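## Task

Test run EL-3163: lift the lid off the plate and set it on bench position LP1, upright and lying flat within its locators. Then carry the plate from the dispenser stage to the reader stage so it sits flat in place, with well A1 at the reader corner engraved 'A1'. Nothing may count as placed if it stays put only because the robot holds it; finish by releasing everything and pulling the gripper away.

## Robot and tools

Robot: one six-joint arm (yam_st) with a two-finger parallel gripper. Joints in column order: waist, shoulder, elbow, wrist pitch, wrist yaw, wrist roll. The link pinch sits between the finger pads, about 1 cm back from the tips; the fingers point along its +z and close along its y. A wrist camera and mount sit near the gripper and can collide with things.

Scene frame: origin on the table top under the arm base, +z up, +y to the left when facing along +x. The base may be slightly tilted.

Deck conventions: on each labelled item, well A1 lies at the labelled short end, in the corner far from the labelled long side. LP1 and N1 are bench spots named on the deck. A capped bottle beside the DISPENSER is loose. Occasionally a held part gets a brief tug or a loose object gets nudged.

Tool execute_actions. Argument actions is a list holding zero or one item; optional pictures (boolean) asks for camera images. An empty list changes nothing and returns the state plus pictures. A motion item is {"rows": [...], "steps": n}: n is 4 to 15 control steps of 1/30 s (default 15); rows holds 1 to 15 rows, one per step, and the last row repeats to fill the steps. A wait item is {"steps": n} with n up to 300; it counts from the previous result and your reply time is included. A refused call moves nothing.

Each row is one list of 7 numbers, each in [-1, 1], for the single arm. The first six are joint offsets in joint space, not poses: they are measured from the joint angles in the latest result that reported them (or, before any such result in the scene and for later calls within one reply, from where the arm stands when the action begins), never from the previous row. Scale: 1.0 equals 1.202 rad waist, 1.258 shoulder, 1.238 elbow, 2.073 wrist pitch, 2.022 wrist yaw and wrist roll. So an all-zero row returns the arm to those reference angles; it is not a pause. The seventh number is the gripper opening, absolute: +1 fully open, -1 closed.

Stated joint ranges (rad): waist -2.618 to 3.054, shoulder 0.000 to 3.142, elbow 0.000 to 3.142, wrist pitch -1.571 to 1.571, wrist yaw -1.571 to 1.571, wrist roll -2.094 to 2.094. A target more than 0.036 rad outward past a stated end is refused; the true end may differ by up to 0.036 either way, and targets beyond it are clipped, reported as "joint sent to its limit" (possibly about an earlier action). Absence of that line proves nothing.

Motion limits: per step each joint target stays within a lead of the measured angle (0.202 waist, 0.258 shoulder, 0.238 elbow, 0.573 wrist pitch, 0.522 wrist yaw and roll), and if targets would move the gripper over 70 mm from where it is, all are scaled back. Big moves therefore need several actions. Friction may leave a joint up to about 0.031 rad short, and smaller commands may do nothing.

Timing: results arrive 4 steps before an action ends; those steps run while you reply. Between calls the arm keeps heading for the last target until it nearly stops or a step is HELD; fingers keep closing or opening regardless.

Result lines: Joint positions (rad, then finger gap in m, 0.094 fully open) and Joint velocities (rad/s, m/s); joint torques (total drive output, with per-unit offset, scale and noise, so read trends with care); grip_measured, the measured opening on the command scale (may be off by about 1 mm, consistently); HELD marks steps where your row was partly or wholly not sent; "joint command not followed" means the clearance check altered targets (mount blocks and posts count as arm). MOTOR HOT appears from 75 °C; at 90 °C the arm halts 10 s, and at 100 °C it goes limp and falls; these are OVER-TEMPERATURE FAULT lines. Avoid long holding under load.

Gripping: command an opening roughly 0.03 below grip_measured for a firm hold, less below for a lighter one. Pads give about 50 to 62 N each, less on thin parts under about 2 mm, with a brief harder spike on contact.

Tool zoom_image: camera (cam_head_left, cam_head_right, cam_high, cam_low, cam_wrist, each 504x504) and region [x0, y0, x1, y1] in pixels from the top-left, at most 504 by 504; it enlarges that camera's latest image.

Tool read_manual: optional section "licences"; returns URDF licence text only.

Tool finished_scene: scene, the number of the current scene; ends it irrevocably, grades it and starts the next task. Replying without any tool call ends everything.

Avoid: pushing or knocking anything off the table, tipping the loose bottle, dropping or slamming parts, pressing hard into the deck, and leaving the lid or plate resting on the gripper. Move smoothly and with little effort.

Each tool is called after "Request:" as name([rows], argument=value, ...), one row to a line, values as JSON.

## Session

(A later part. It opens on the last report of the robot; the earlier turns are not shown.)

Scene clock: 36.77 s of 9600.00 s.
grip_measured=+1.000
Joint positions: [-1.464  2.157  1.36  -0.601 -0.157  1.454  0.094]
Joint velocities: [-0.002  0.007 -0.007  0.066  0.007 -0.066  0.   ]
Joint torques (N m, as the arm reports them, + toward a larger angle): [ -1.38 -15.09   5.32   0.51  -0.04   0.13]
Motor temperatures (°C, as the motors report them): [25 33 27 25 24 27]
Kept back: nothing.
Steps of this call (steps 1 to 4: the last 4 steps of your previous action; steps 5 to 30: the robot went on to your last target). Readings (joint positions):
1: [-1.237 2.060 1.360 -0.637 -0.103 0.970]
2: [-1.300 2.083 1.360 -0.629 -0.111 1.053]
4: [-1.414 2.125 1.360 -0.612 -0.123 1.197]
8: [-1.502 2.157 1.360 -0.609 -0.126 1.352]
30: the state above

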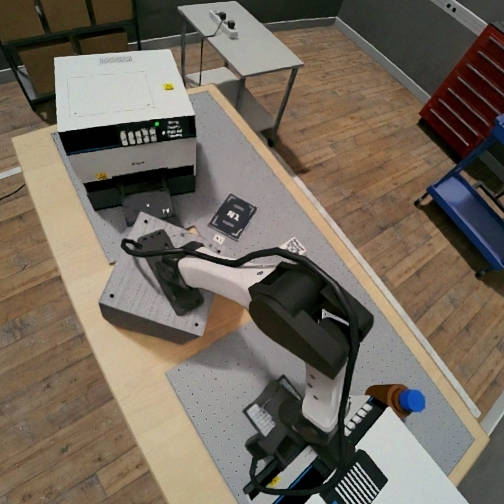

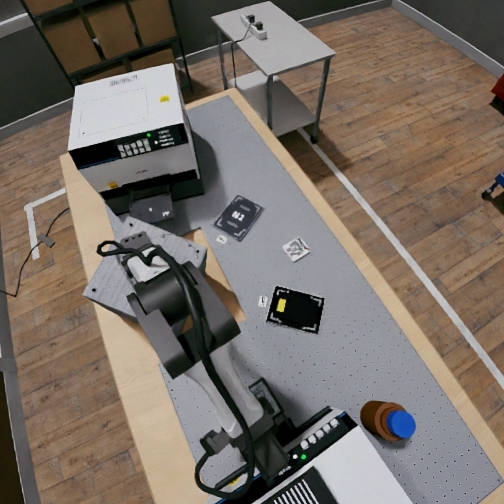

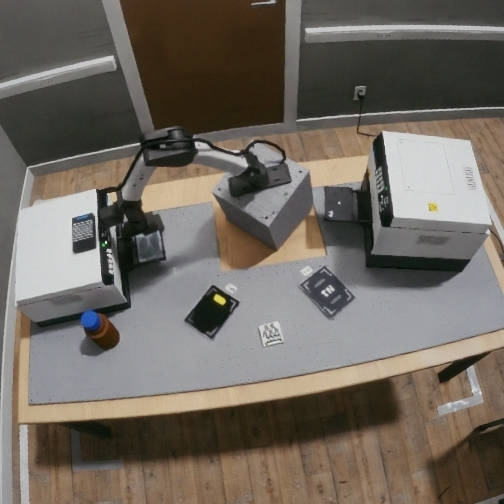

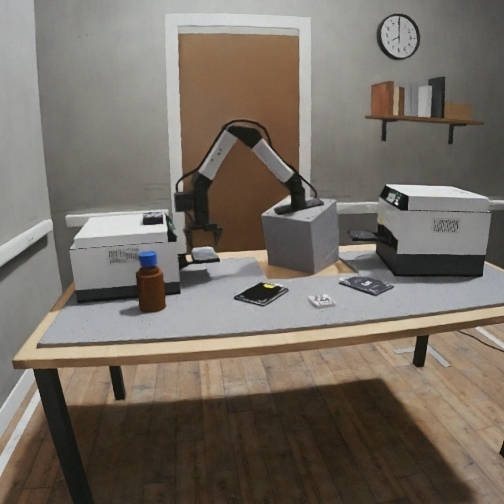

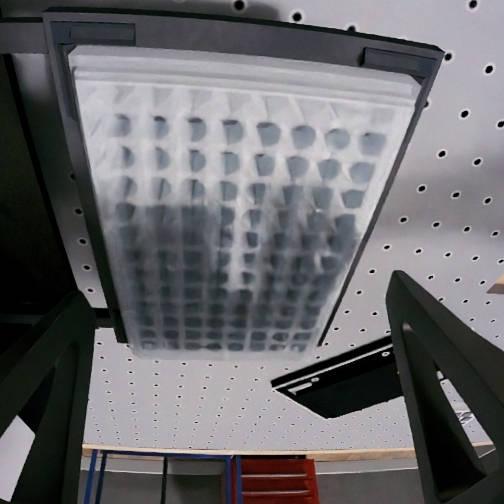

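Request:
execute_actions([
  {"rows":[[0,0,0,0.02,0,0,1],[0,0.01,0,0.03,0,0,1],[0,0.018,0,0.038,0,0,1],[0.01,0.026,0,0.047,0,0,1],[0.01,0.034,0,0.047,0,0,1],[0.012,0.042,0,0.047,0,0,1],[0.012,0.048,0,0.047,0,0,1],[0.012,0.053,0,0.047,0,0,1]]},
])

Request:
execute_actions([
  {"steps":15},
])

Request:
execute_actions([
  {"rows":[[0,0,0,0,0,0,0.9],[0,0,0,0,0,0,0.87],[0,0,0,0,0,0,0.84],[0,0,0,0,0,0,0.82],[0,0,0,0,0,0,0.8],[0,0,0,0,0,0,0.78]]},
], pictures=true)

Scene clock: 37.37 s of 9600.00 s.
grip_measured=+1.000
Joint positions: [-1.459  2.219  1.36  -0.532 -0.157  1.455  0.094]
Joint velocities: [ 0.027  0.139  0.022  0.037  0.066 -0.007  0.   ]
Joint torques (N m, as the arm reports them, + toward a larger angle): [ -0.71 -14.29   4.94   0.66   0.04   0.02]
Motor temperatures (°C, as the motors report them): [25 33 27 25 24 27]
Steps of this call (steps 1 to 7: the robot went on to your last target; steps 8 to 18: the first 11 steps of this action). Readings (joint positions):
8: [-1.464 2.157 1.360 -0.599 -0.157 1.455]
9: [-1.464 2.157 1.360 -0.593 -0.157 1.455]
11: [-1.464 2.164 1.360 -0.572 -0.157 1.455]
15: [-1.462 2.197 1.360 -0.538 -0.157 1.455]
18: the state above

Scene clock: 37.87 s of 9600.00 s.
grip_measured=+1.000
Joint positions: [-1.459  2.223  1.36  -0.522 -0.157  1.455  0.094]
Joint velocities: [-0.007 -0.022  0.002 -0.022  0.022 -0.022  0.   ]
Joint torques (N m, as the arm reports them, + toward a larger angle): [ -0.74 -13.81   5.04   0.54   0.03   0.01]
Motor temperatures (°C, as the motors report them): [25 33 27 25 24 27]
Kept back: nothing.
Steps of this call (steps 1 to 4: the last 4 steps of your previous action; steps 5 to 15: the robot went on to your last target). Readings (joint positions):
1: [-1.459 2.223 1.360 -0.531 -0.157 1.455]
2: [-1.459 2.223 1.360 -0.530 -0.157 1.455]
4: [-1.459 2.223 1.360 -0.526 -0.157 1.455]
8: [-1.459 2.223 1.360 -0.524 -0.157 1.455]
15: the state above
The arm was judged still, so your last target was given up. Only a new action makes it travel on or press farther. Fingers that are still opening or closing keep moving.

Scene clock: 38.23 s of 9600.00 s.
grip_measured=+0.829
Joint positions: [-1.459  2.223  1.36  -0.527 -0.157  1.455  0.086]
Joint velocities: [ 0.002  0.012 -0.007 -0.007 -0.066  0.037 -0.   ]
Joint torques (N m, as the arm reports them, + toward a larger angle): [ -1.64 -13.85   5.01   0.38   0.02   0.01]
Motor temperatures (°C, as the motors report them): [25 33 27 25 24 27]
Steps of this call (steps 1 to 11: the first 11 steps of this action). Readings (joint positions):
1: [-1.459 2.223 1.360 -0.523 -0.157 1.455]
2: [-1.459 2.223 1.360 -0.527 -0.157 1.455]
4: [-1.459 2.223 1.360 -0.527 -0.157 1.455]
8: [-1.459 2.223 1.360 -0.527 -0.157 1.455]
11: the state above

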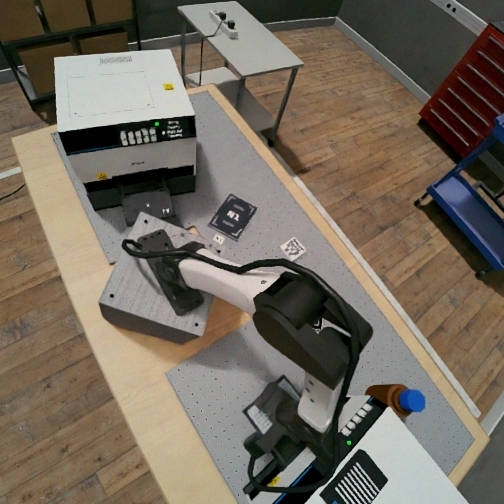

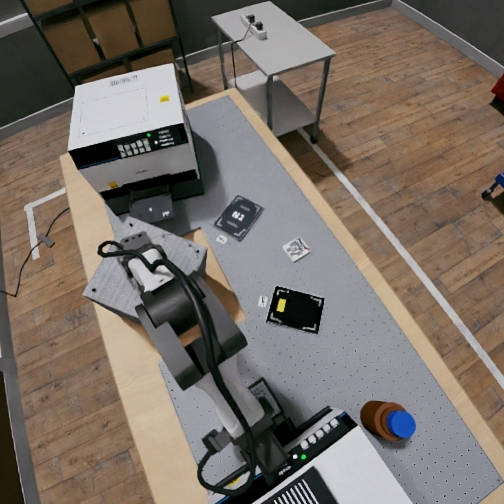

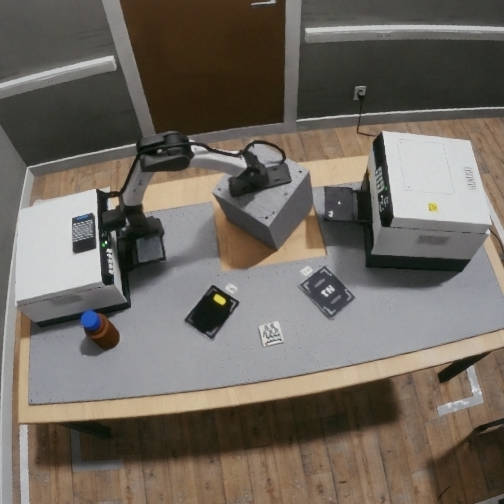

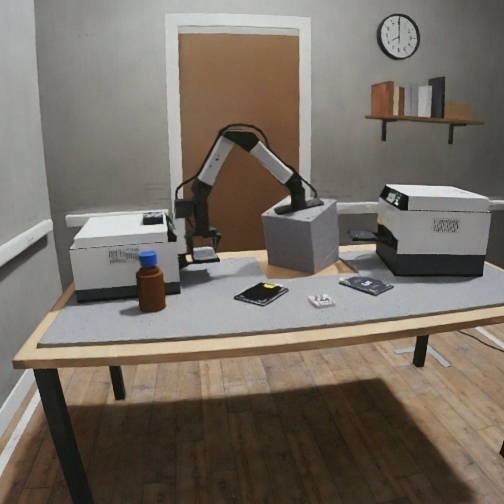

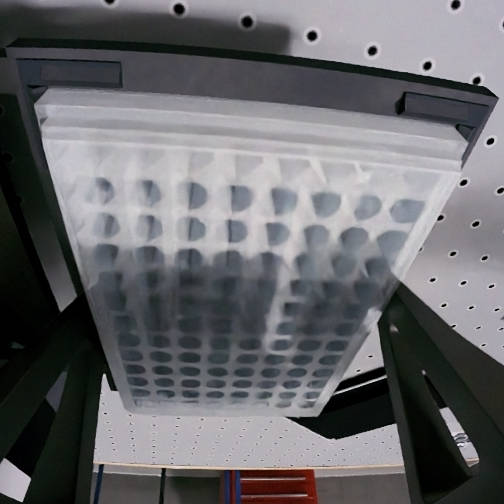

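Request:
execute_actions([
  {"rows":[[0,0,0,0,0,0,0.95],[0,0,0,0,0,0,0.95],[0,0,0,0,0,0,0.95],[0,0.013,0,0.013,0,0,0.95]]},
])

Request:
execute_actions([
  {"rows":[[0,0,0,0,0,0,0.9],[0,0,0,0,0,0,0.87],[0,0,0,0,0,0,0.84],[0,0,0,0,0,0,0.82],[0,0,0,0,0,0,0.8],[0,0,0,0,0,0,0.785]]},
])

Request:
execute_actions([
  {"rows":[[0,-0.02,0,-0.015,0,0,0.785],[0,-0.03,0,-0.022,0,0,0.785],[-0.005,-0.04,0,-0.03,0,0,0.785],[-0.01,-0.05,0,-0.036,0,0,0.785],[-0.01,-0.065,0,-0.045,0,0,0.785],[-0.015,-0.08,0,-0.055,0,0,0.785],[-0.015,-0.1,0,-0.068,0,0,0.785],[-0.02,-0.125,0,-0.085,0,0,0.785],[-0.02,-0.15,0,-0.1,0,0,0.785],[-0.02,-0.18,0,-0.12,0,0,0.785],[-0.02,-0.21,0,-0.14,0,0,0.785],[-0.02,-0.24,0,-0.155,0,0,0.785],[-0.02,-0.27,0,-0.17,0,0,0.785],[-0.02,-0.3,0,-0.185,0,0,0.785],[-0.02,-0.33,0,-0.2,0,0,0.785]]},
])

Request:
execute_actions([
  {"steps":20},
], pictures=true)

Scene clock: 38.90 s of 9600.00 s.
grip_measured=+0.947
Joint positions: [-1.459  2.225  1.36  -0.525 -0.157  1.455  0.091]
Joint velocities: [-0.012 -0.007  0.002  0.007  0.037 -0.051  0.   ]
Joint torques (N m, as the arm reports them, + toward a larger angle): [ -1.7  -12.46   5.01   0.61   0.03   0.03]
Motor temperatures (°C, as the motors report them): [25 33 27 25 24 27]
Steps of this call (steps 1 to 4: the last 4 steps of your previous action; steps 5 to 9: the robot went on to your last target; steps 10 to 20: the first 11 steps of this action). Readings (joint positions):
10: [-1.459 2.223 1.360 -0.527 -0.157 1.455]
11: [-1.459 2.223 1.360 -0.527 -0.157 1.455]
13: [-1.459 2.224 1.360 -0.526 -0.157 1.455]
17: [-1.459 2.225 1.360 -0.525 -0.157 1.455]
20: the state above

Scene clock: 39.40 s of 9600.00 s.
grip_measured=+0.830
Joint positions: [-1.459  2.225  1.36  -0.527 -0.157  1.455  0.086]
Joint velocities: [ 0.007 -0.002  0.007  0.022  0.022  0.066  0.   ]
Joint torques (N m, as the arm reports them, + toward a larger angle): [ -1.62 -13.91   5.07   0.37   0.04   0.03]
Motor temperatures (°C, as the motors report them): [25 33 27 25 24 27]
Steps of this call (steps 1 to 4: the last 4 steps of your previous action; steps 5 to 15: the first 11 steps of this action, its rows measured from where the robot was after step 4). Readings (joint positions):
4: [-1.459 2.225 1.360 -0.525 -0.157 1.455]
5: [-1.459 2.225 1.360 -0.525 -0.157 1.455]
6: [-1.459 2.225 1.360 -0.527 -0.157 1.455]
8: [-1.459 2.225 1.360 -0.527 -0.157 1.455]
12: [-1.459 2.225 1.360 -0.527 -0.157 1.455]
15: the state above

Scene clock: 39.90 s of 9600.00 s.
grip_measured=+0.830
Joint positions: [-1.47   2.057  1.36  -0.681 -0.157  1.455  0.086]
Joint velocities: [-0.056 -1.043  0.017 -0.74   0.037  0.022  0.   ]
Joint torques (N m, as the arm reports them, + toward a larger angle): [ -2.31 -16.44   5.85   0.2    0.03   0.01]
Motor temperatures (°C, as the motors report them): [25 33 27 25 24 27]
Steps of this call (steps 1 to 4: the last 4 steps of your previous action; steps 5 to 15: the first 11 steps of this action, its rows measured from where the robot was after step 4). Readings (joint positions):
4: [-1.459 2.225 1.360 -0.527 -0.157 1.455]
5: [-1.459 2.224 1.360 -0.528 -0.157 1.455]
6: [-1.459 2.222 1.360 -0.532 -0.157 1.455]
8: [-1.459 2.212 1.360 -0.549 -0.157 1.455]
12: [-1.462 2.149 1.360 -0.608 -0.157 1.455]
15: the state above

Scene clock: 40.57 s of 9600.00 s.
grip_measured=+0.830
Joint positions: [-1.473  1.807  1.36  -0.924 -0.157  1.455  0.086]
Joint velocities: [-0.007 -0.012  0.027 -0.037  0.037 -0.081 -0.002]
Joint torques (N m, as the arm reports them, + toward a larger angle): [ -2.3  -11.77   6.52   0.28   0.04   0.02]
Motor temperatures (°C, as the motors report them): [25 33 28 25 24 27]
Kept back: nothing.
Steps of this call (steps 1 to 4: the last 4 steps of your previous action; steps 5 to 20: the robot went on to your last target). Readings (joint positions):
1: [-1.472 2.019 1.360 -0.709 -0.157 1.455]
2: [-1.473 1.979 1.360 -0.738 -0.157 1.455]
4: [-1.473 1.895 1.360 -0.795 -0.157 1.455]
8: [-1.473 1.797 1.360 -0.868 -0.157 1.455]
20: the state above

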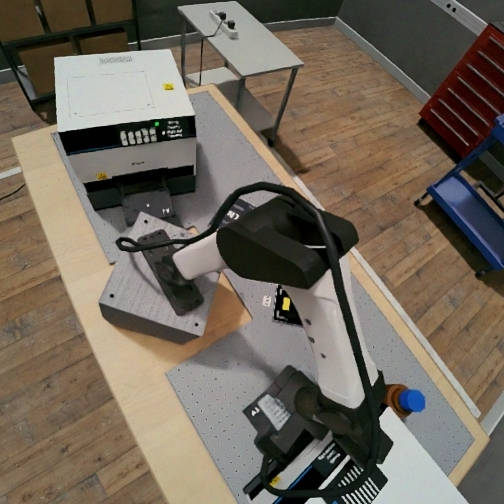

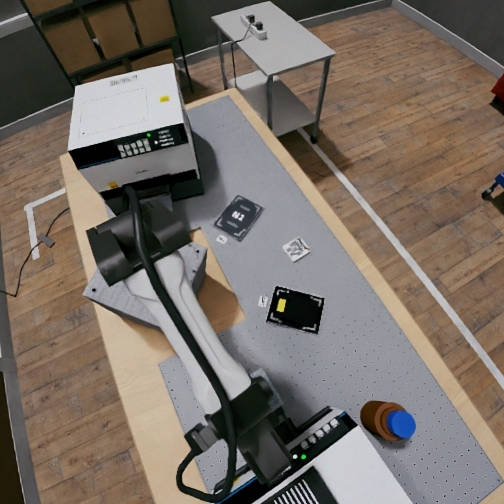

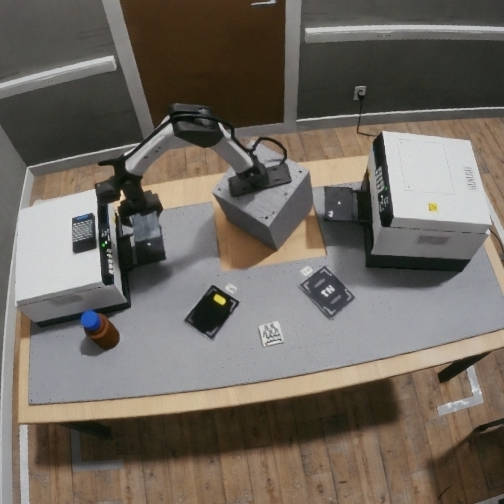

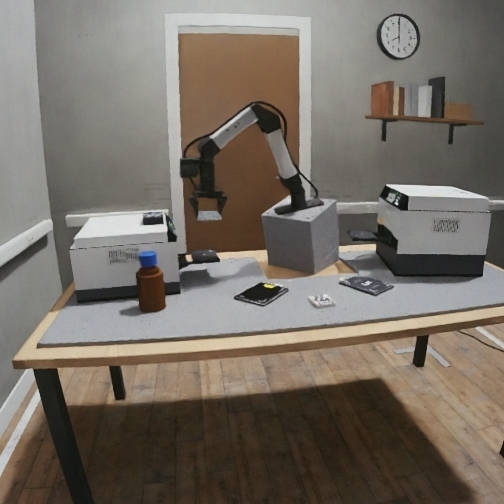

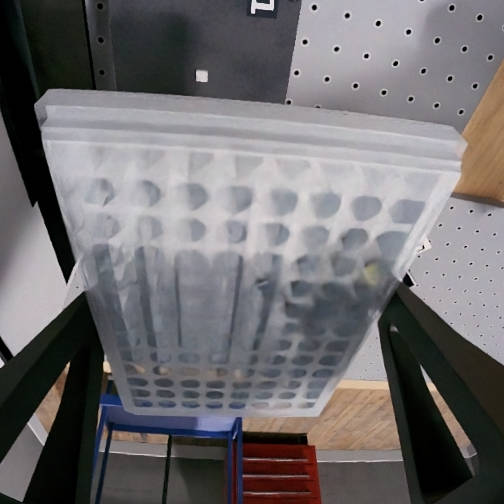

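Request:
execute_actions([
  {"rows":[[0.03,0,0,0,0,0,0.785],[0.07,0,0,0,0,0,0.785],[0.12,0,0,0,0.01,-0.05,0.785],[0.17,0,0,0,0.02,-0.1,0.785],[0.22,0,0,0,0.03,-0.15,0.785],[0.27,0,0,0,0.04,-0.2,0.785],[0.32,0,0,0,0.05,-0.25,0.785],[0.37,0,0,0,0.06,-0.3,0.785],[0.42,0,0,0,0.07,-0.35,0.785],[0.47,0,0,0,0.08,-0.4,0.785],[0.52,0,0,0,0.08,-0.45,0.785],[0.57,0,0,0,0.09,-0.5,0.785],[0.62,0,0,0,0.1,-0.55,0.785],[0.67,0,0,0,0.1,-0.6,0.785],[0.72,0,0,0,0.1,-0.65,0.785]]},
])

Request:
execute_actions([
  {"rows":[[1,0,0,-0.06,0.11,-0.9,0.785]]},
])

Request:
execute_actions([
  {"steps":25},
])

Scene clock: 41.30 s of 9600.00 s.
grip_measured=+0.831
Joint positions: [-0.949  1.807  1.36  -0.919 -0.055  0.921  0.086]
Joint velocities: [ 1.756  0.007 -0.022 -0.051  0.242 -2.571 -0.001]
Joint torques (N m, as the arm reports them, + toward a larger angle): [ -0.94 -12.19   6.5    0.33   0.08  -0.02]
Motor temperatures (°C, as the motors report them): [25 33 28 25 24 27]
Steps of this call (steps 1 to 11: the robot went on to your last target; steps 12 to 22: the first 11 steps of this action). Readings (joint positions):
12: [-1.470 1.807 1.360 -0.926 -0.156 1.455]
13: [-1.461 1.807 1.360 -0.926 -0.154 1.455]
15: [-1.400 1.807 1.360 -0.926 -0.137 1.411]
19: [-1.148 1.807 1.360 -0.923 -0.092 1.171]
22: the state above

Scene clock: 41.80 s of 9600.00 s.
grip_measured=+0.834
Joint positions: [ 0.077  1.807  1.36  -0.991  0.191 -0.532  0.086]
Joint velocities: [ 2.049  0.007 -0.002 -0.066  0.139 -2.762 -0.   ]
Joint torques (N m, as the arm reports them, + toward a larger angle): [  2.18 -11.18   6.71   0.     0.02  -0.02]
Motor temperatures (°C, as the motors report them): [25 33 28 25 24 27]
Steps of this call (steps 1 to 4: the last 4 steps of your previous action; steps 5 to 15: the first 11 steps of this action, its rows measured from where the robot was after step 4). Readings (joint positions):
4: [-0.711 1.807 1.360 -0.919 -0.004 0.551]
5: [-0.648 1.807 1.360 -0.927 0.031 0.453]
6: [-0.580 1.807 1.360 -0.941 0.069 0.355]
8: [-0.437 1.807 1.360 -0.965 0.122 0.158]
12: [-0.144 1.807 1.360 -0.985 0.175 -0.237]
15: the state above

Scene clock: 42.63 s of 9600.00 s.
grip_measured=+0.835
Joint positions: [ 0.495  1.807  1.36  -1.029  0.209 -1.256  0.086]
Joint velocities: [ 0.007 -0.002  0.012 -0.022 -0.037 -0.051  0.   ]
Joint torques (N m, as the arm reports them, + toward a larger angle): [  1.81 -10.55   6.8    0.38  -0.01  -0.06]
Motor temperatures (°C, as the motors report them): [25 33 28 25 24 27]
Kept back: nothing.
Steps of this call (steps 1 to 4: the last 4 steps of your previous action; steps 5 to 25: the robot went on to your last target). Readings (joint positions):
1: [0.151 1.807 1.360 -0.992 0.195 -0.631]
2: [0.225 1.807 1.360 -0.993 0.198 -0.729]
4: [0.371 1.807 1.360 -0.995 0.202 -0.914]
8: [0.524 1.807 1.360 -1.008 0.194 -1.122]
25: the state above

Request:
execute_actions([
  {"rows":[[0.03,-0.03,0,-0.05,0,-0.1,0.785],[0.07,-0.04,0,-0.08,0,-0.2,0.785],[0.12,-0.04,0,-0.1,0,-0.25,0.785],[0.18,-0.04,0,-0.12,0,-0.25,0.785],[0.24,-0.04,0,-0.13,0,-0.25,0.785],[0.3,-0.04,0,-0.14,0,-0.25,0.785],[0.36,-0.04,0,-0.15,0,-0.25,0.785],[0.42,-0.04,0,-0.15,0,-0.25,0.785],[0.48,-0.04,0,-0.15,0,-0.25,0.785],[0.54,-0.04,0,-0.15,0,-0.25,0.785],[0.6,-0.04,0,-0.15,0,-0.25,0.785],[0.66,-0.04,0,-0.15,0,-0.25,0.785],[0.72,-0.04,0,-0.15,0,-0.25,0.785],[0.77,-0.04,0,-0.15,0,-0.25,0.785],[0.81,-0.04,0,-0.15,0,-0.25,0.785]]},
])

Request:
execute_actions([
  {"steps":25},
], pictures=true)

Scene clock: 43.27 s of 9600.00 s.
grip_measured=+0.835
Joint positions: [ 1.058  1.777  1.36  -1.262  0.214 -1.697  0.086]
Joint velocities: [ 2.059 -0.002  0.002 -0.286  0.022 -0.432 -0.003]
Joint torques (N m, as the arm reports them, + toward a larger angle): [  2.2  -10.8    6.77  -0.09  -0.15  -0.04]
Motor temperatures (°C, as the motors report them): [25 33 28 25 24 27]
Steps of this call (steps 1 to 8: the robot went on to your last target; steps 9 to 19: the first 11 steps of this action). Readings (joint positions):
9: [0.497 1.806 1.360 -1.035 0.209 -1.287]
10: [0.506 1.801 1.360 -1.055 0.212 -1.350]
12: [0.569 1.788 1.360 -1.116 0.219 -1.491]
16: [0.836 1.777 1.360 -1.221 0.218 -1.645]
19: the state above

Scene clock: 44.10 s of 9600.00 s.
grip_measured=+0.835
Joint positions: [ 1.476  1.777  1.36  -1.324  0.2   -1.752  0.086]
Joint velocities: [-0.012  0.002  0.022  0.007  0.051 -0.022  0.   ]
Joint torques (N m, as the arm reports them, + toward a larger angle): [ 0.88 -9.95  6.92  0.19  0.   -0.05]
Motor temperatures (°C, as the motors report them): [25 33 28 25 24 27]
Kept back: nothing.
Steps of this call (steps 1 to 4: the last 4 steps of your previous action; steps 5 to 25: the robot went on to your last target). Readings (joint positions):
1: [1.132 1.777 1.360 -1.269 0.214 -1.708]
2: [1.206 1.777 1.360 -1.275 0.213 -1.717]
4: [1.352 1.777 1.360 -1.284 0.211 -1.729]
8: [1.493 1.777 1.360 -1.302 0.196 -1.744]
25: the state above

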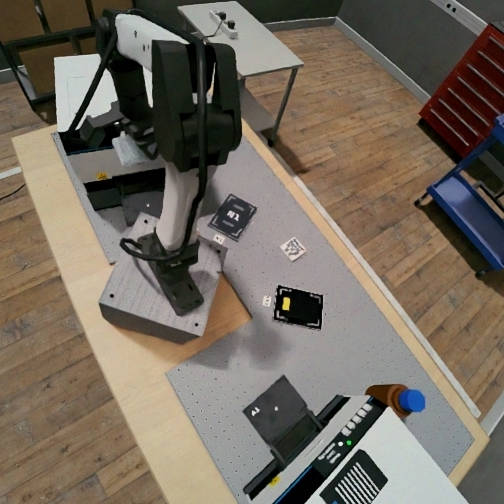

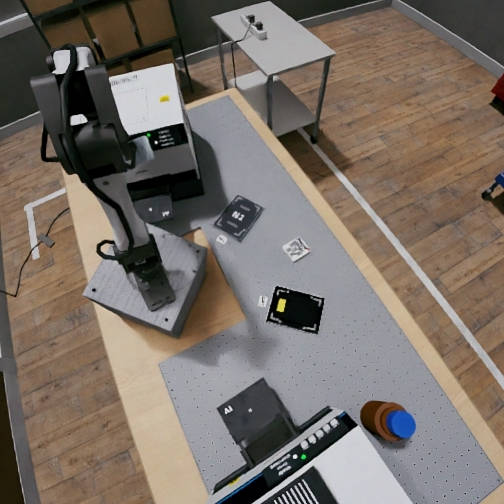

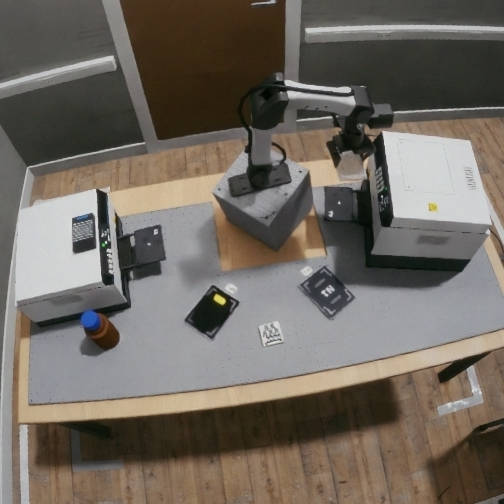

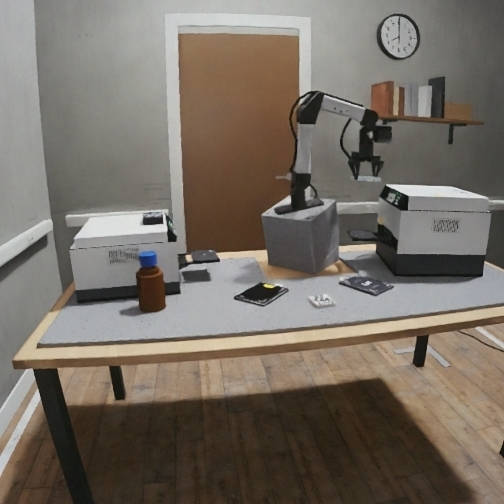

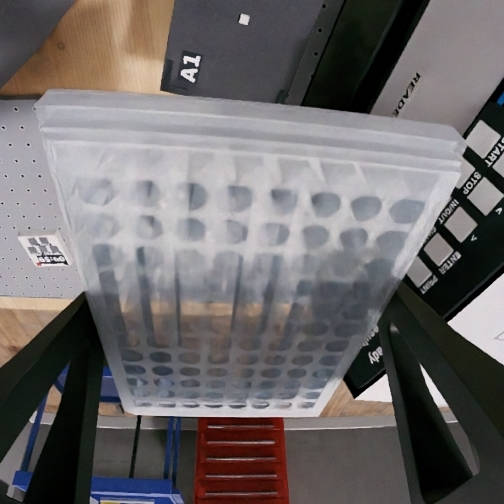

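Request:
execute_actions([
  {"rows":[[0.01,0,-0.03,0.02,0,0.03,0.785],[0.02,0,-0.05,0.04,0,0.06,0.785],[0.03,0.005,-0.075,0.06,0,0.09,0.785],[0.04,0.01,-0.1,0.08,0,0.12,0.785],[0.05,0.015,-0.125,0.1,0,0.14,0.785],[0.06,0.02,-0.15,0.12,0,0.14,0.785],[0.07,0.03,-0.175,0.14,0,0.14,0.785],[0.075,0.04,-0.2,0.16,0,0.14,0.785],[0.075,0.05,-0.225,0.18,0,0.14,0.785],[0.075,0.06,-0.25,0.2,0,0.14,0.785],[0.075,0.07,-0.27,0.22,0,0.14,0.785],[0.075,0.08,-0.29,0.24,0,0.14,0.785],[0.075,0.09,-0.31,0.25,0,0.14,0.785],[0.075,0.097,-0.32,0.255,0,0.14,0.785]]},
])

Request:
execute_actions([
  {"steps":25},
], pictures=true)

Scene clock: 44.67 s of 9600.00 s.
grip_measured=+0.835
Joint positions: [ 1.559  1.834  1.094 -1.04   0.2   -1.518  0.086]
Joint velocities: [ 0.032  0.432 -0.867  1.048 -0.037  0.271  0.001]
Joint torques (N m, as the arm reports them, + toward a larger angle): [ 1.95 -7.77  5.53  0.38 -0.05  0.14]
Motor temperatures (°C, as the motors report them): [25 33 28 25 24 27]
Steps of this call (steps 1 to 6: the robot went on to your last target; steps 7 to 17: the first 11 steps of this action). Readings (joint positions):
7: [1.476 1.777 1.358 -1.322 0.200 -1.744]
8: [1.477 1.777 1.350 -1.311 0.200 -1.726]
10: [1.489 1.777 1.311 -1.269 0.200 -1.666]
14: [1.538 1.794 1.189 -1.150 0.200 -1.556]
17: the state above

Scene clock: 45.50 s of 9600.00 s.
grip_measured=+0.835
Joint positions: [ 1.56   1.907  0.973 -0.815  0.2   -1.479  0.086]
Joint velocities: [-0.012  0.007 -0.017 -0.037 -0.066 -0.007 -0.   ]
Joint torques (N m, as the arm reports them, + toward a larger angle): [ 2.01 -9.2   5.53  0.57 -0.07  0.1 ]
Motor temperatures (°C, as the motors report them): [25 33 28 25 24 27]
Kept back: nothing.
Steps of this call (steps 1 to 4: the last 4 steps of your previous action; steps 5 to 25: the robot went on to your last target). Readings (joint positions):
1: [1.560 1.850 1.065 -1.003 0.200 -1.510]
2: [1.560 1.865 1.037 -0.967 0.200 -1.504]
4: [1.560 1.892 0.994 -0.913 0.200 -1.494]
8: [1.560 1.907 0.973 -0.863 0.200 -1.486]
25: the state above

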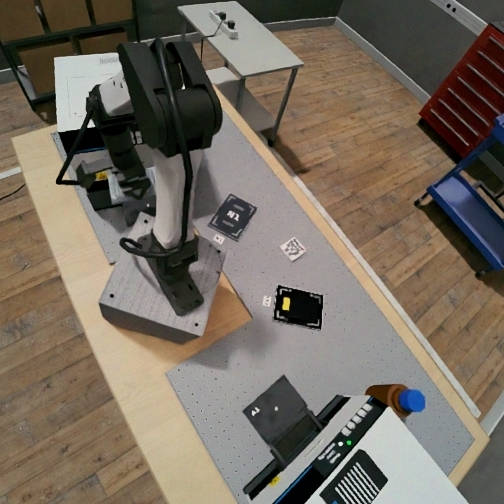

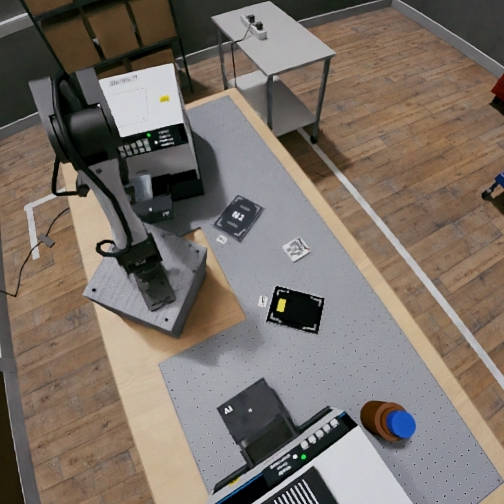

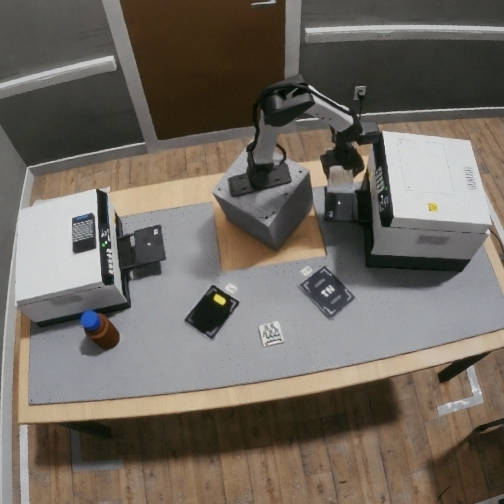

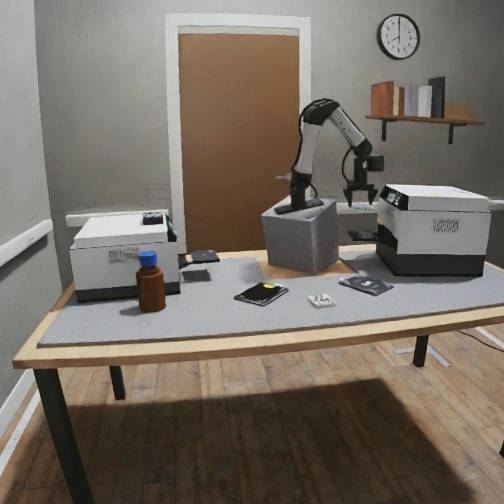

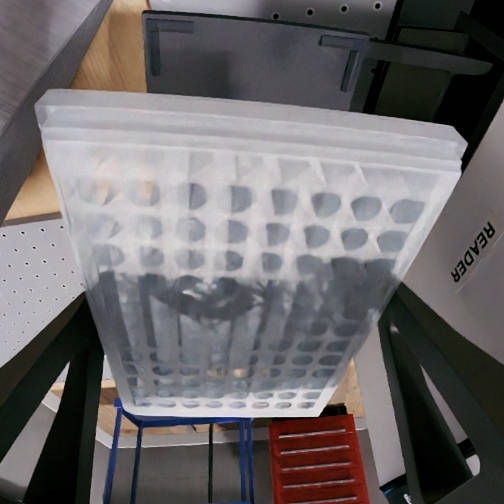

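Request:
execute_actions([
  {"rows":[[-0.01,0.01,-0.03,0.02,0,-0.01,0.785],[-0.02,0.02,-0.04,0.035,0,-0.02,0.785],[-0.03,0.03,-0.05,0.05,0,-0.03,0.785],[-0.04,0.045,-0.06,0.065,0.01,-0.04,0.785],[-0.05,0.06,-0.07,0.08,0.01,-0.05,0.785],[-0.06,0.075,-0.08,0.095,0.01,-0.055,0.785],[-0.07,0.09,-0.088,0.11,0.01,-0.055,0.785],[-0.08,0.105,-0.095,0.125,0.01,-0.055,0.785],[-0.09,0.12,-0.1,0.14,0.01,-0.055,0.785],[-0.1,0.135,-0.105,0.155,0.01,-0.055,0.785],[-0.105,0.15,-0.107,0.168,0.01,-0.055,0.785],[-0.105,0.158,-0.107,0.177,0.01,-0.055,0.785]]},
])

Request:
execute_actions([
  {"steps":25},
], pictures=true)

Scene clock: 46.17 s of 9600.00 s.
grip_measured=+0.835
Joint positions: [ 1.456  2.061  0.868 -0.601  0.209 -1.564  0.086]
Joint velocities: [-0.335  0.598 -0.212  0.813  0.007 -0.066  0.   ]
Joint torques (N m, as the arm reports them, + toward a larger angle): [ 1.45 -9.1   3.83  0.5   0.05 -0.01]
Motor temperatures (°C, as the motors report them): [25 33 28 25 24 27]
Steps of this call (steps 1 to 9: the robot went on to your last target; steps 10 to 20: the first 11 steps of this action). Readings (joint positions):
10: [1.560 1.907 0.970 -0.810 0.200 -1.480]
11: [1.559 1.908 0.965 -0.801 0.200 -1.485]
13: [1.545 1.921 0.948 -0.769 0.201 -1.504]
17: [1.494 1.996 0.898 -0.676 0.206 -1.547]
20: the state above

Scene clock: 47.00 s of 9600.00 s.
grip_measured=+0.835
Joint positions: [ 1.438  2.109  0.855 -0.467  0.212 -1.58   0.086]
Joint velocities: [-0.012 -0.002  0.012 -0.051  0.051 -0.022  0.001]
Joint torques (N m, as the arm reports them, + toward a larger angle): [ 1.29 -9.83  3.63  0.59 -0.01 -0.07]
Motor temperatures (°C, as the motors report them): [25 33 28 25 24 27]
Kept back: nothing.
Steps of this call (steps 1 to 4: the last 4 steps of your previous action; steps 5 to 25: the robot went on to your last target). Readings (joint positions):
1: [1.447 2.081 0.862 -0.577 0.210 -1.567]
2: [1.441 2.096 0.858 -0.556 0.211 -1.570]
4: [1.438 2.109 0.855 -0.527 0.212 -1.573]
8: [1.438 2.109 0.855 -0.489 0.212 -1.577]
25: the state above

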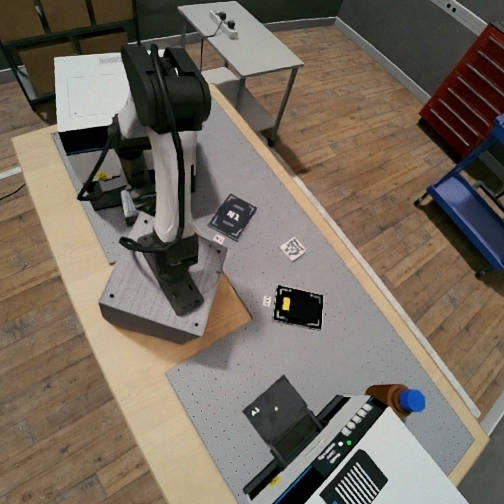

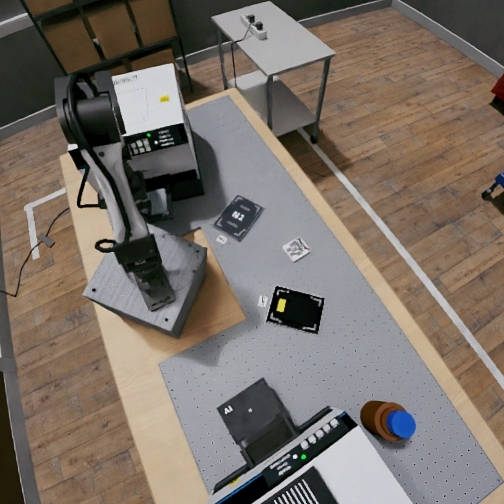

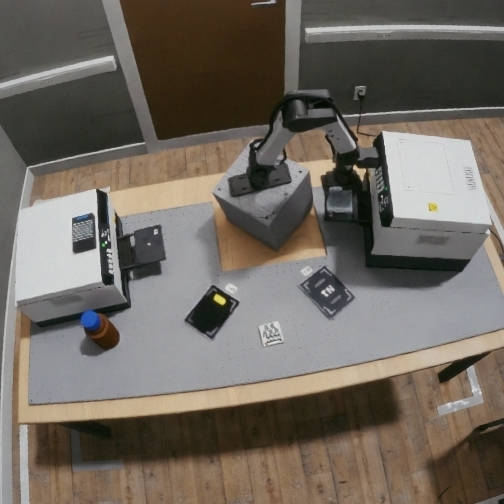

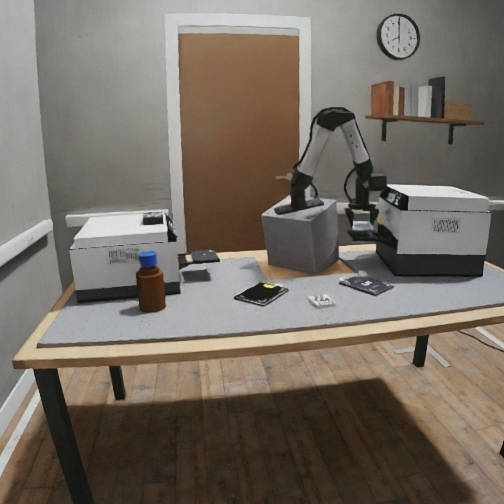

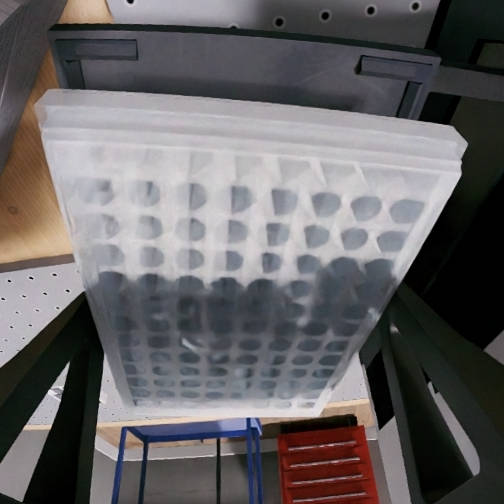

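Request:
execute_actions([
  {"rows":[[-0.01,0.015,-0.01,0.015,0,-0.022,0.785],[-0.02,0.025,-0.01,0.024,0,-0.022,0.785],[-0.02,0.037,-0.01,0.024,0,-0.022,0.785]]},
])

Request:
execute_actions([
  {"steps":15},
], pictures=true)

Scene clock: 47.50 s of 9600.00 s.
grip_measured=+0.835
Joint positions: [ 1.422  2.154  0.855 -0.44   0.212 -1.612  0.086]
Joint velocities: [-0.002  0.012  0.017  0.037 -0.007 -0.022  0.   ]
Joint torques (N m, as the arm reports them, + toward a larger angle): [ 1.16 -9.49  3.73  0.52 -0.08 -0.08]
Motor temperatures (°C, as the motors report them): [25 33 28 25 24 27]
Steps of this call (steps 1 to 4: the robot went on to your last target; steps 5 to 15: the first 11 steps of this action). Readings (joint positions):
5: [1.438 2.110 0.855 -0.466 0.212 -1.586]
6: [1.437 2.115 0.855 -0.461 0.212 -1.591]
8: [1.429 2.132 0.855 -0.448 0.212 -1.600]
12: [1.422 2.154 0.855 -0.443 0.212 -1.609]
15: the state above

Scene clock: 48.00 s of 9600.00 s.
grip_measured=+0.835
Joint positions: [ 1.422  2.154  0.855 -0.436  0.212 -1.615  0.086]
Joint velocities: [-0.002 -0.007 -0.002  0.037  0.022  0.007  0.   ]
Joint torques (N m, as the arm reports them, + toward a larger angle): [ 1.03 -9.48  3.66  0.56 -0.07 -0.07]
Motor temperatures (°C, as the motors report them): [25 33 28 25 24 27]
Kept back: nothing.
Steps of this call (steps 1 to 4: the last 4 steps of your previous action; steps 5 to 15: the robot went on to your last target). Readings (joint positions):
1: [1.422 2.154 0.855 -0.439 0.212 -1.612]
2: [1.422 2.154 0.855 -0.438 0.212 -1.613]
4: [1.422 2.154 0.855 -0.437 0.212 -1.613]
8: [1.422 2.154 0.855 -0.436 0.212 -1.614]
15: the state above
The arm was judged still, so your last target was given up. Only a new action makes it travel on or press farther. Fingers that are still opening or closing keep moving.

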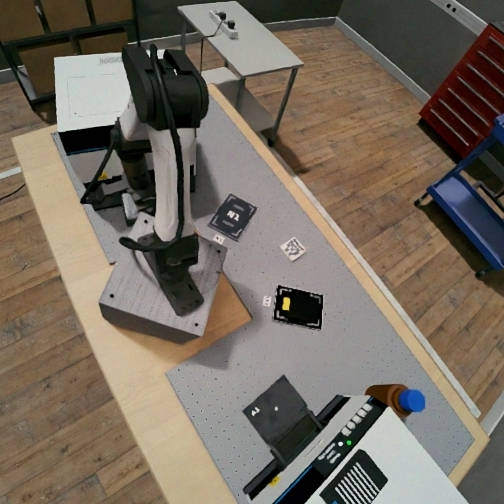

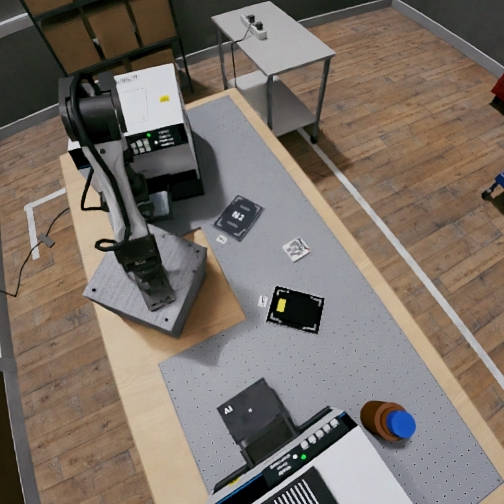

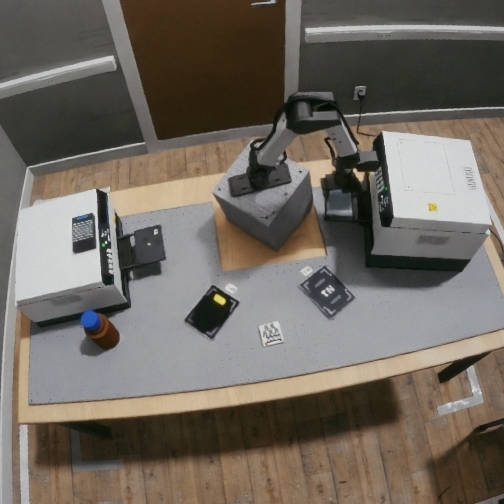

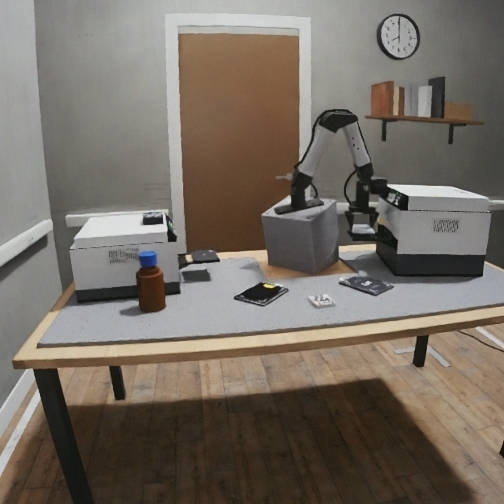

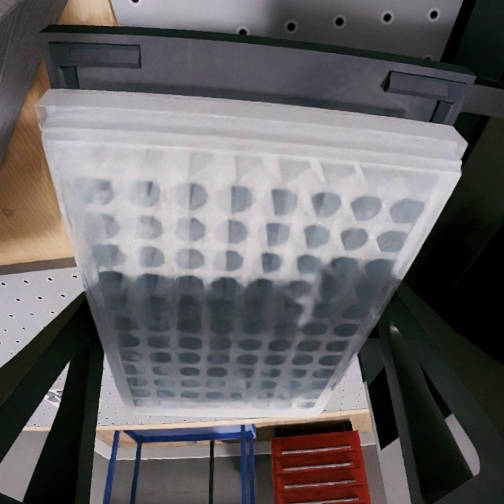

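Request:
execute_actions([
  {"rows":[[0,0,-0.01,0.02,0,-0.005,0.785],[-0.011,0.01,-0.01,0.02,0,-0.005,0.785],[-0.011,0.019,-0.01,0.02,0,-0.005,0.785]]},
])

Request:
execute_actions([
  {"steps":15},
], pictures=true)

Scene clock: 48.73 s of 9600.00 s.
grip_measured=+0.835
Joint positions: [ 1.422  2.173  0.855 -0.415  0.212 -1.615  0.086]
Joint velocities: [-0.002 -0.007  0.022 -0.037  0.051 -0.022  0.001]
Joint torques (N m, as the arm reports them, + toward a larger angle): [ 0.57 -9.26  3.51  0.52 -0.08 -0.06]
Motor temperatures (°C, as the motors report them): [25 33 28 25 24 27]
Steps of this call (steps 1 to 11: nothing new was sent; steps 12 to 22: the first 11 steps of this action). Readings (joint positions):
12: [1.422 2.154 0.855 -0.433 0.212 -1.615]
13: [1.422 2.155 0.855 -0.430 0.212 -1.615]
15: [1.422 2.160 0.855 -0.421 0.212 -1.615]
19: [1.422 2.172 0.855 -0.417 0.212 -1.615]
22: the state above

Scene clock: 49.23 s of 9600.00 s.
grip_measured=+0.835
Joint positions: [ 1.422  2.173  0.855 -0.413  0.212 -1.615  0.086]
Joint velocities: [ 0.017  0.002  0.007  0.007  0.022 -0.007 -0.001]
Joint torques (N m, as the arm reports them, + toward a larger angle): [ 0.52 -9.23  3.52  0.57 -0.09 -0.08]
Motor temperatures (°C, as the motors report them): [25 33 28 25 24 27]
Kept back: nothing.
Steps of this call (steps 1 to 4: the last 4 steps of your previous action; steps 5 to 15: the robot went on to your last target). Readings (joint positions):
1: [1.422 2.173 0.855 -0.414 0.212 -1.615]
2: [1.422 2.173 0.855 -0.414 0.212 -1.615]
4: [1.422 2.173 0.855 -0.414 0.212 -1.615]
8: [1.422 2.173 0.855 -0.413 0.212 -1.615]
15: the state above
The arm was judged still, so your last target was given up. Only a new action makes it travel on or press farther. Fingers that are still opening or closing keep moving.

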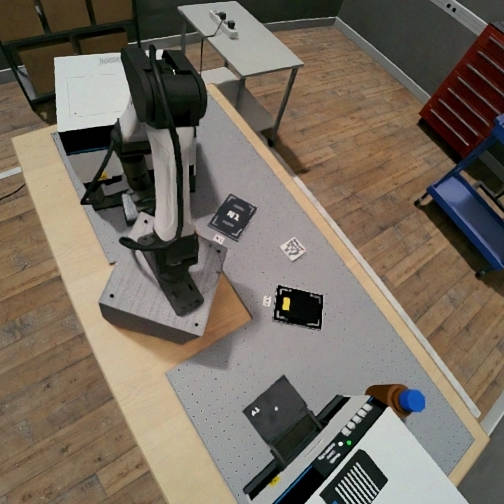

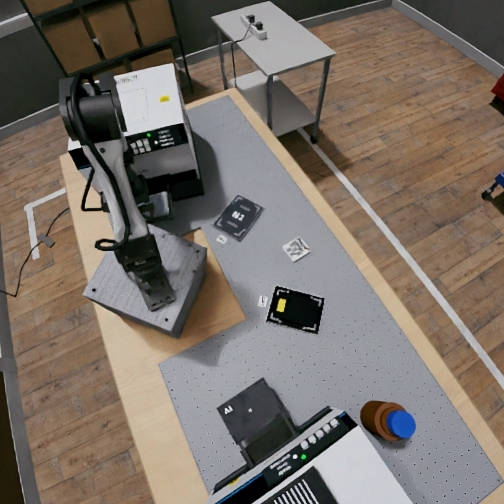

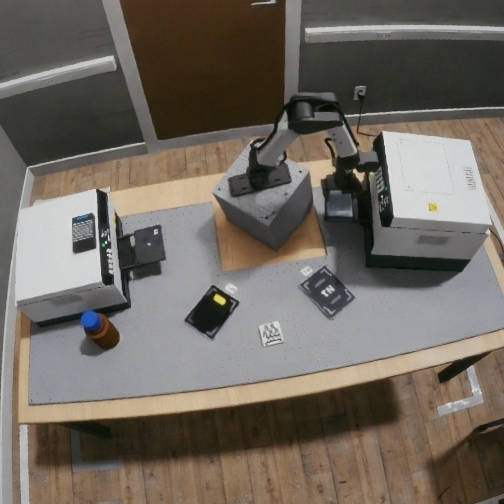

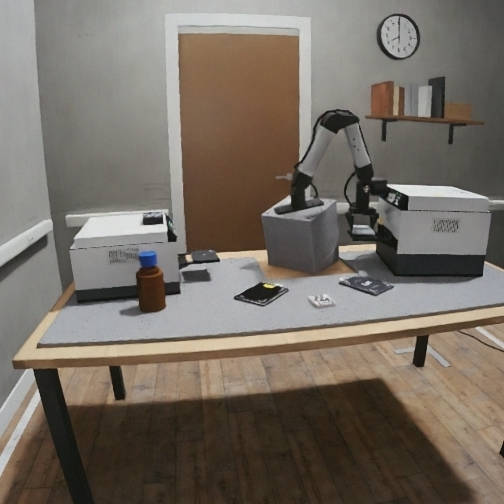

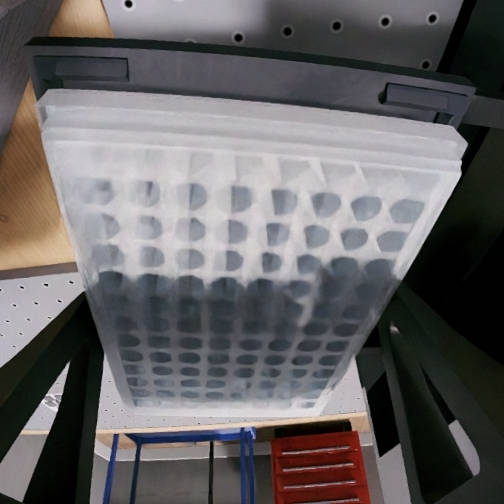

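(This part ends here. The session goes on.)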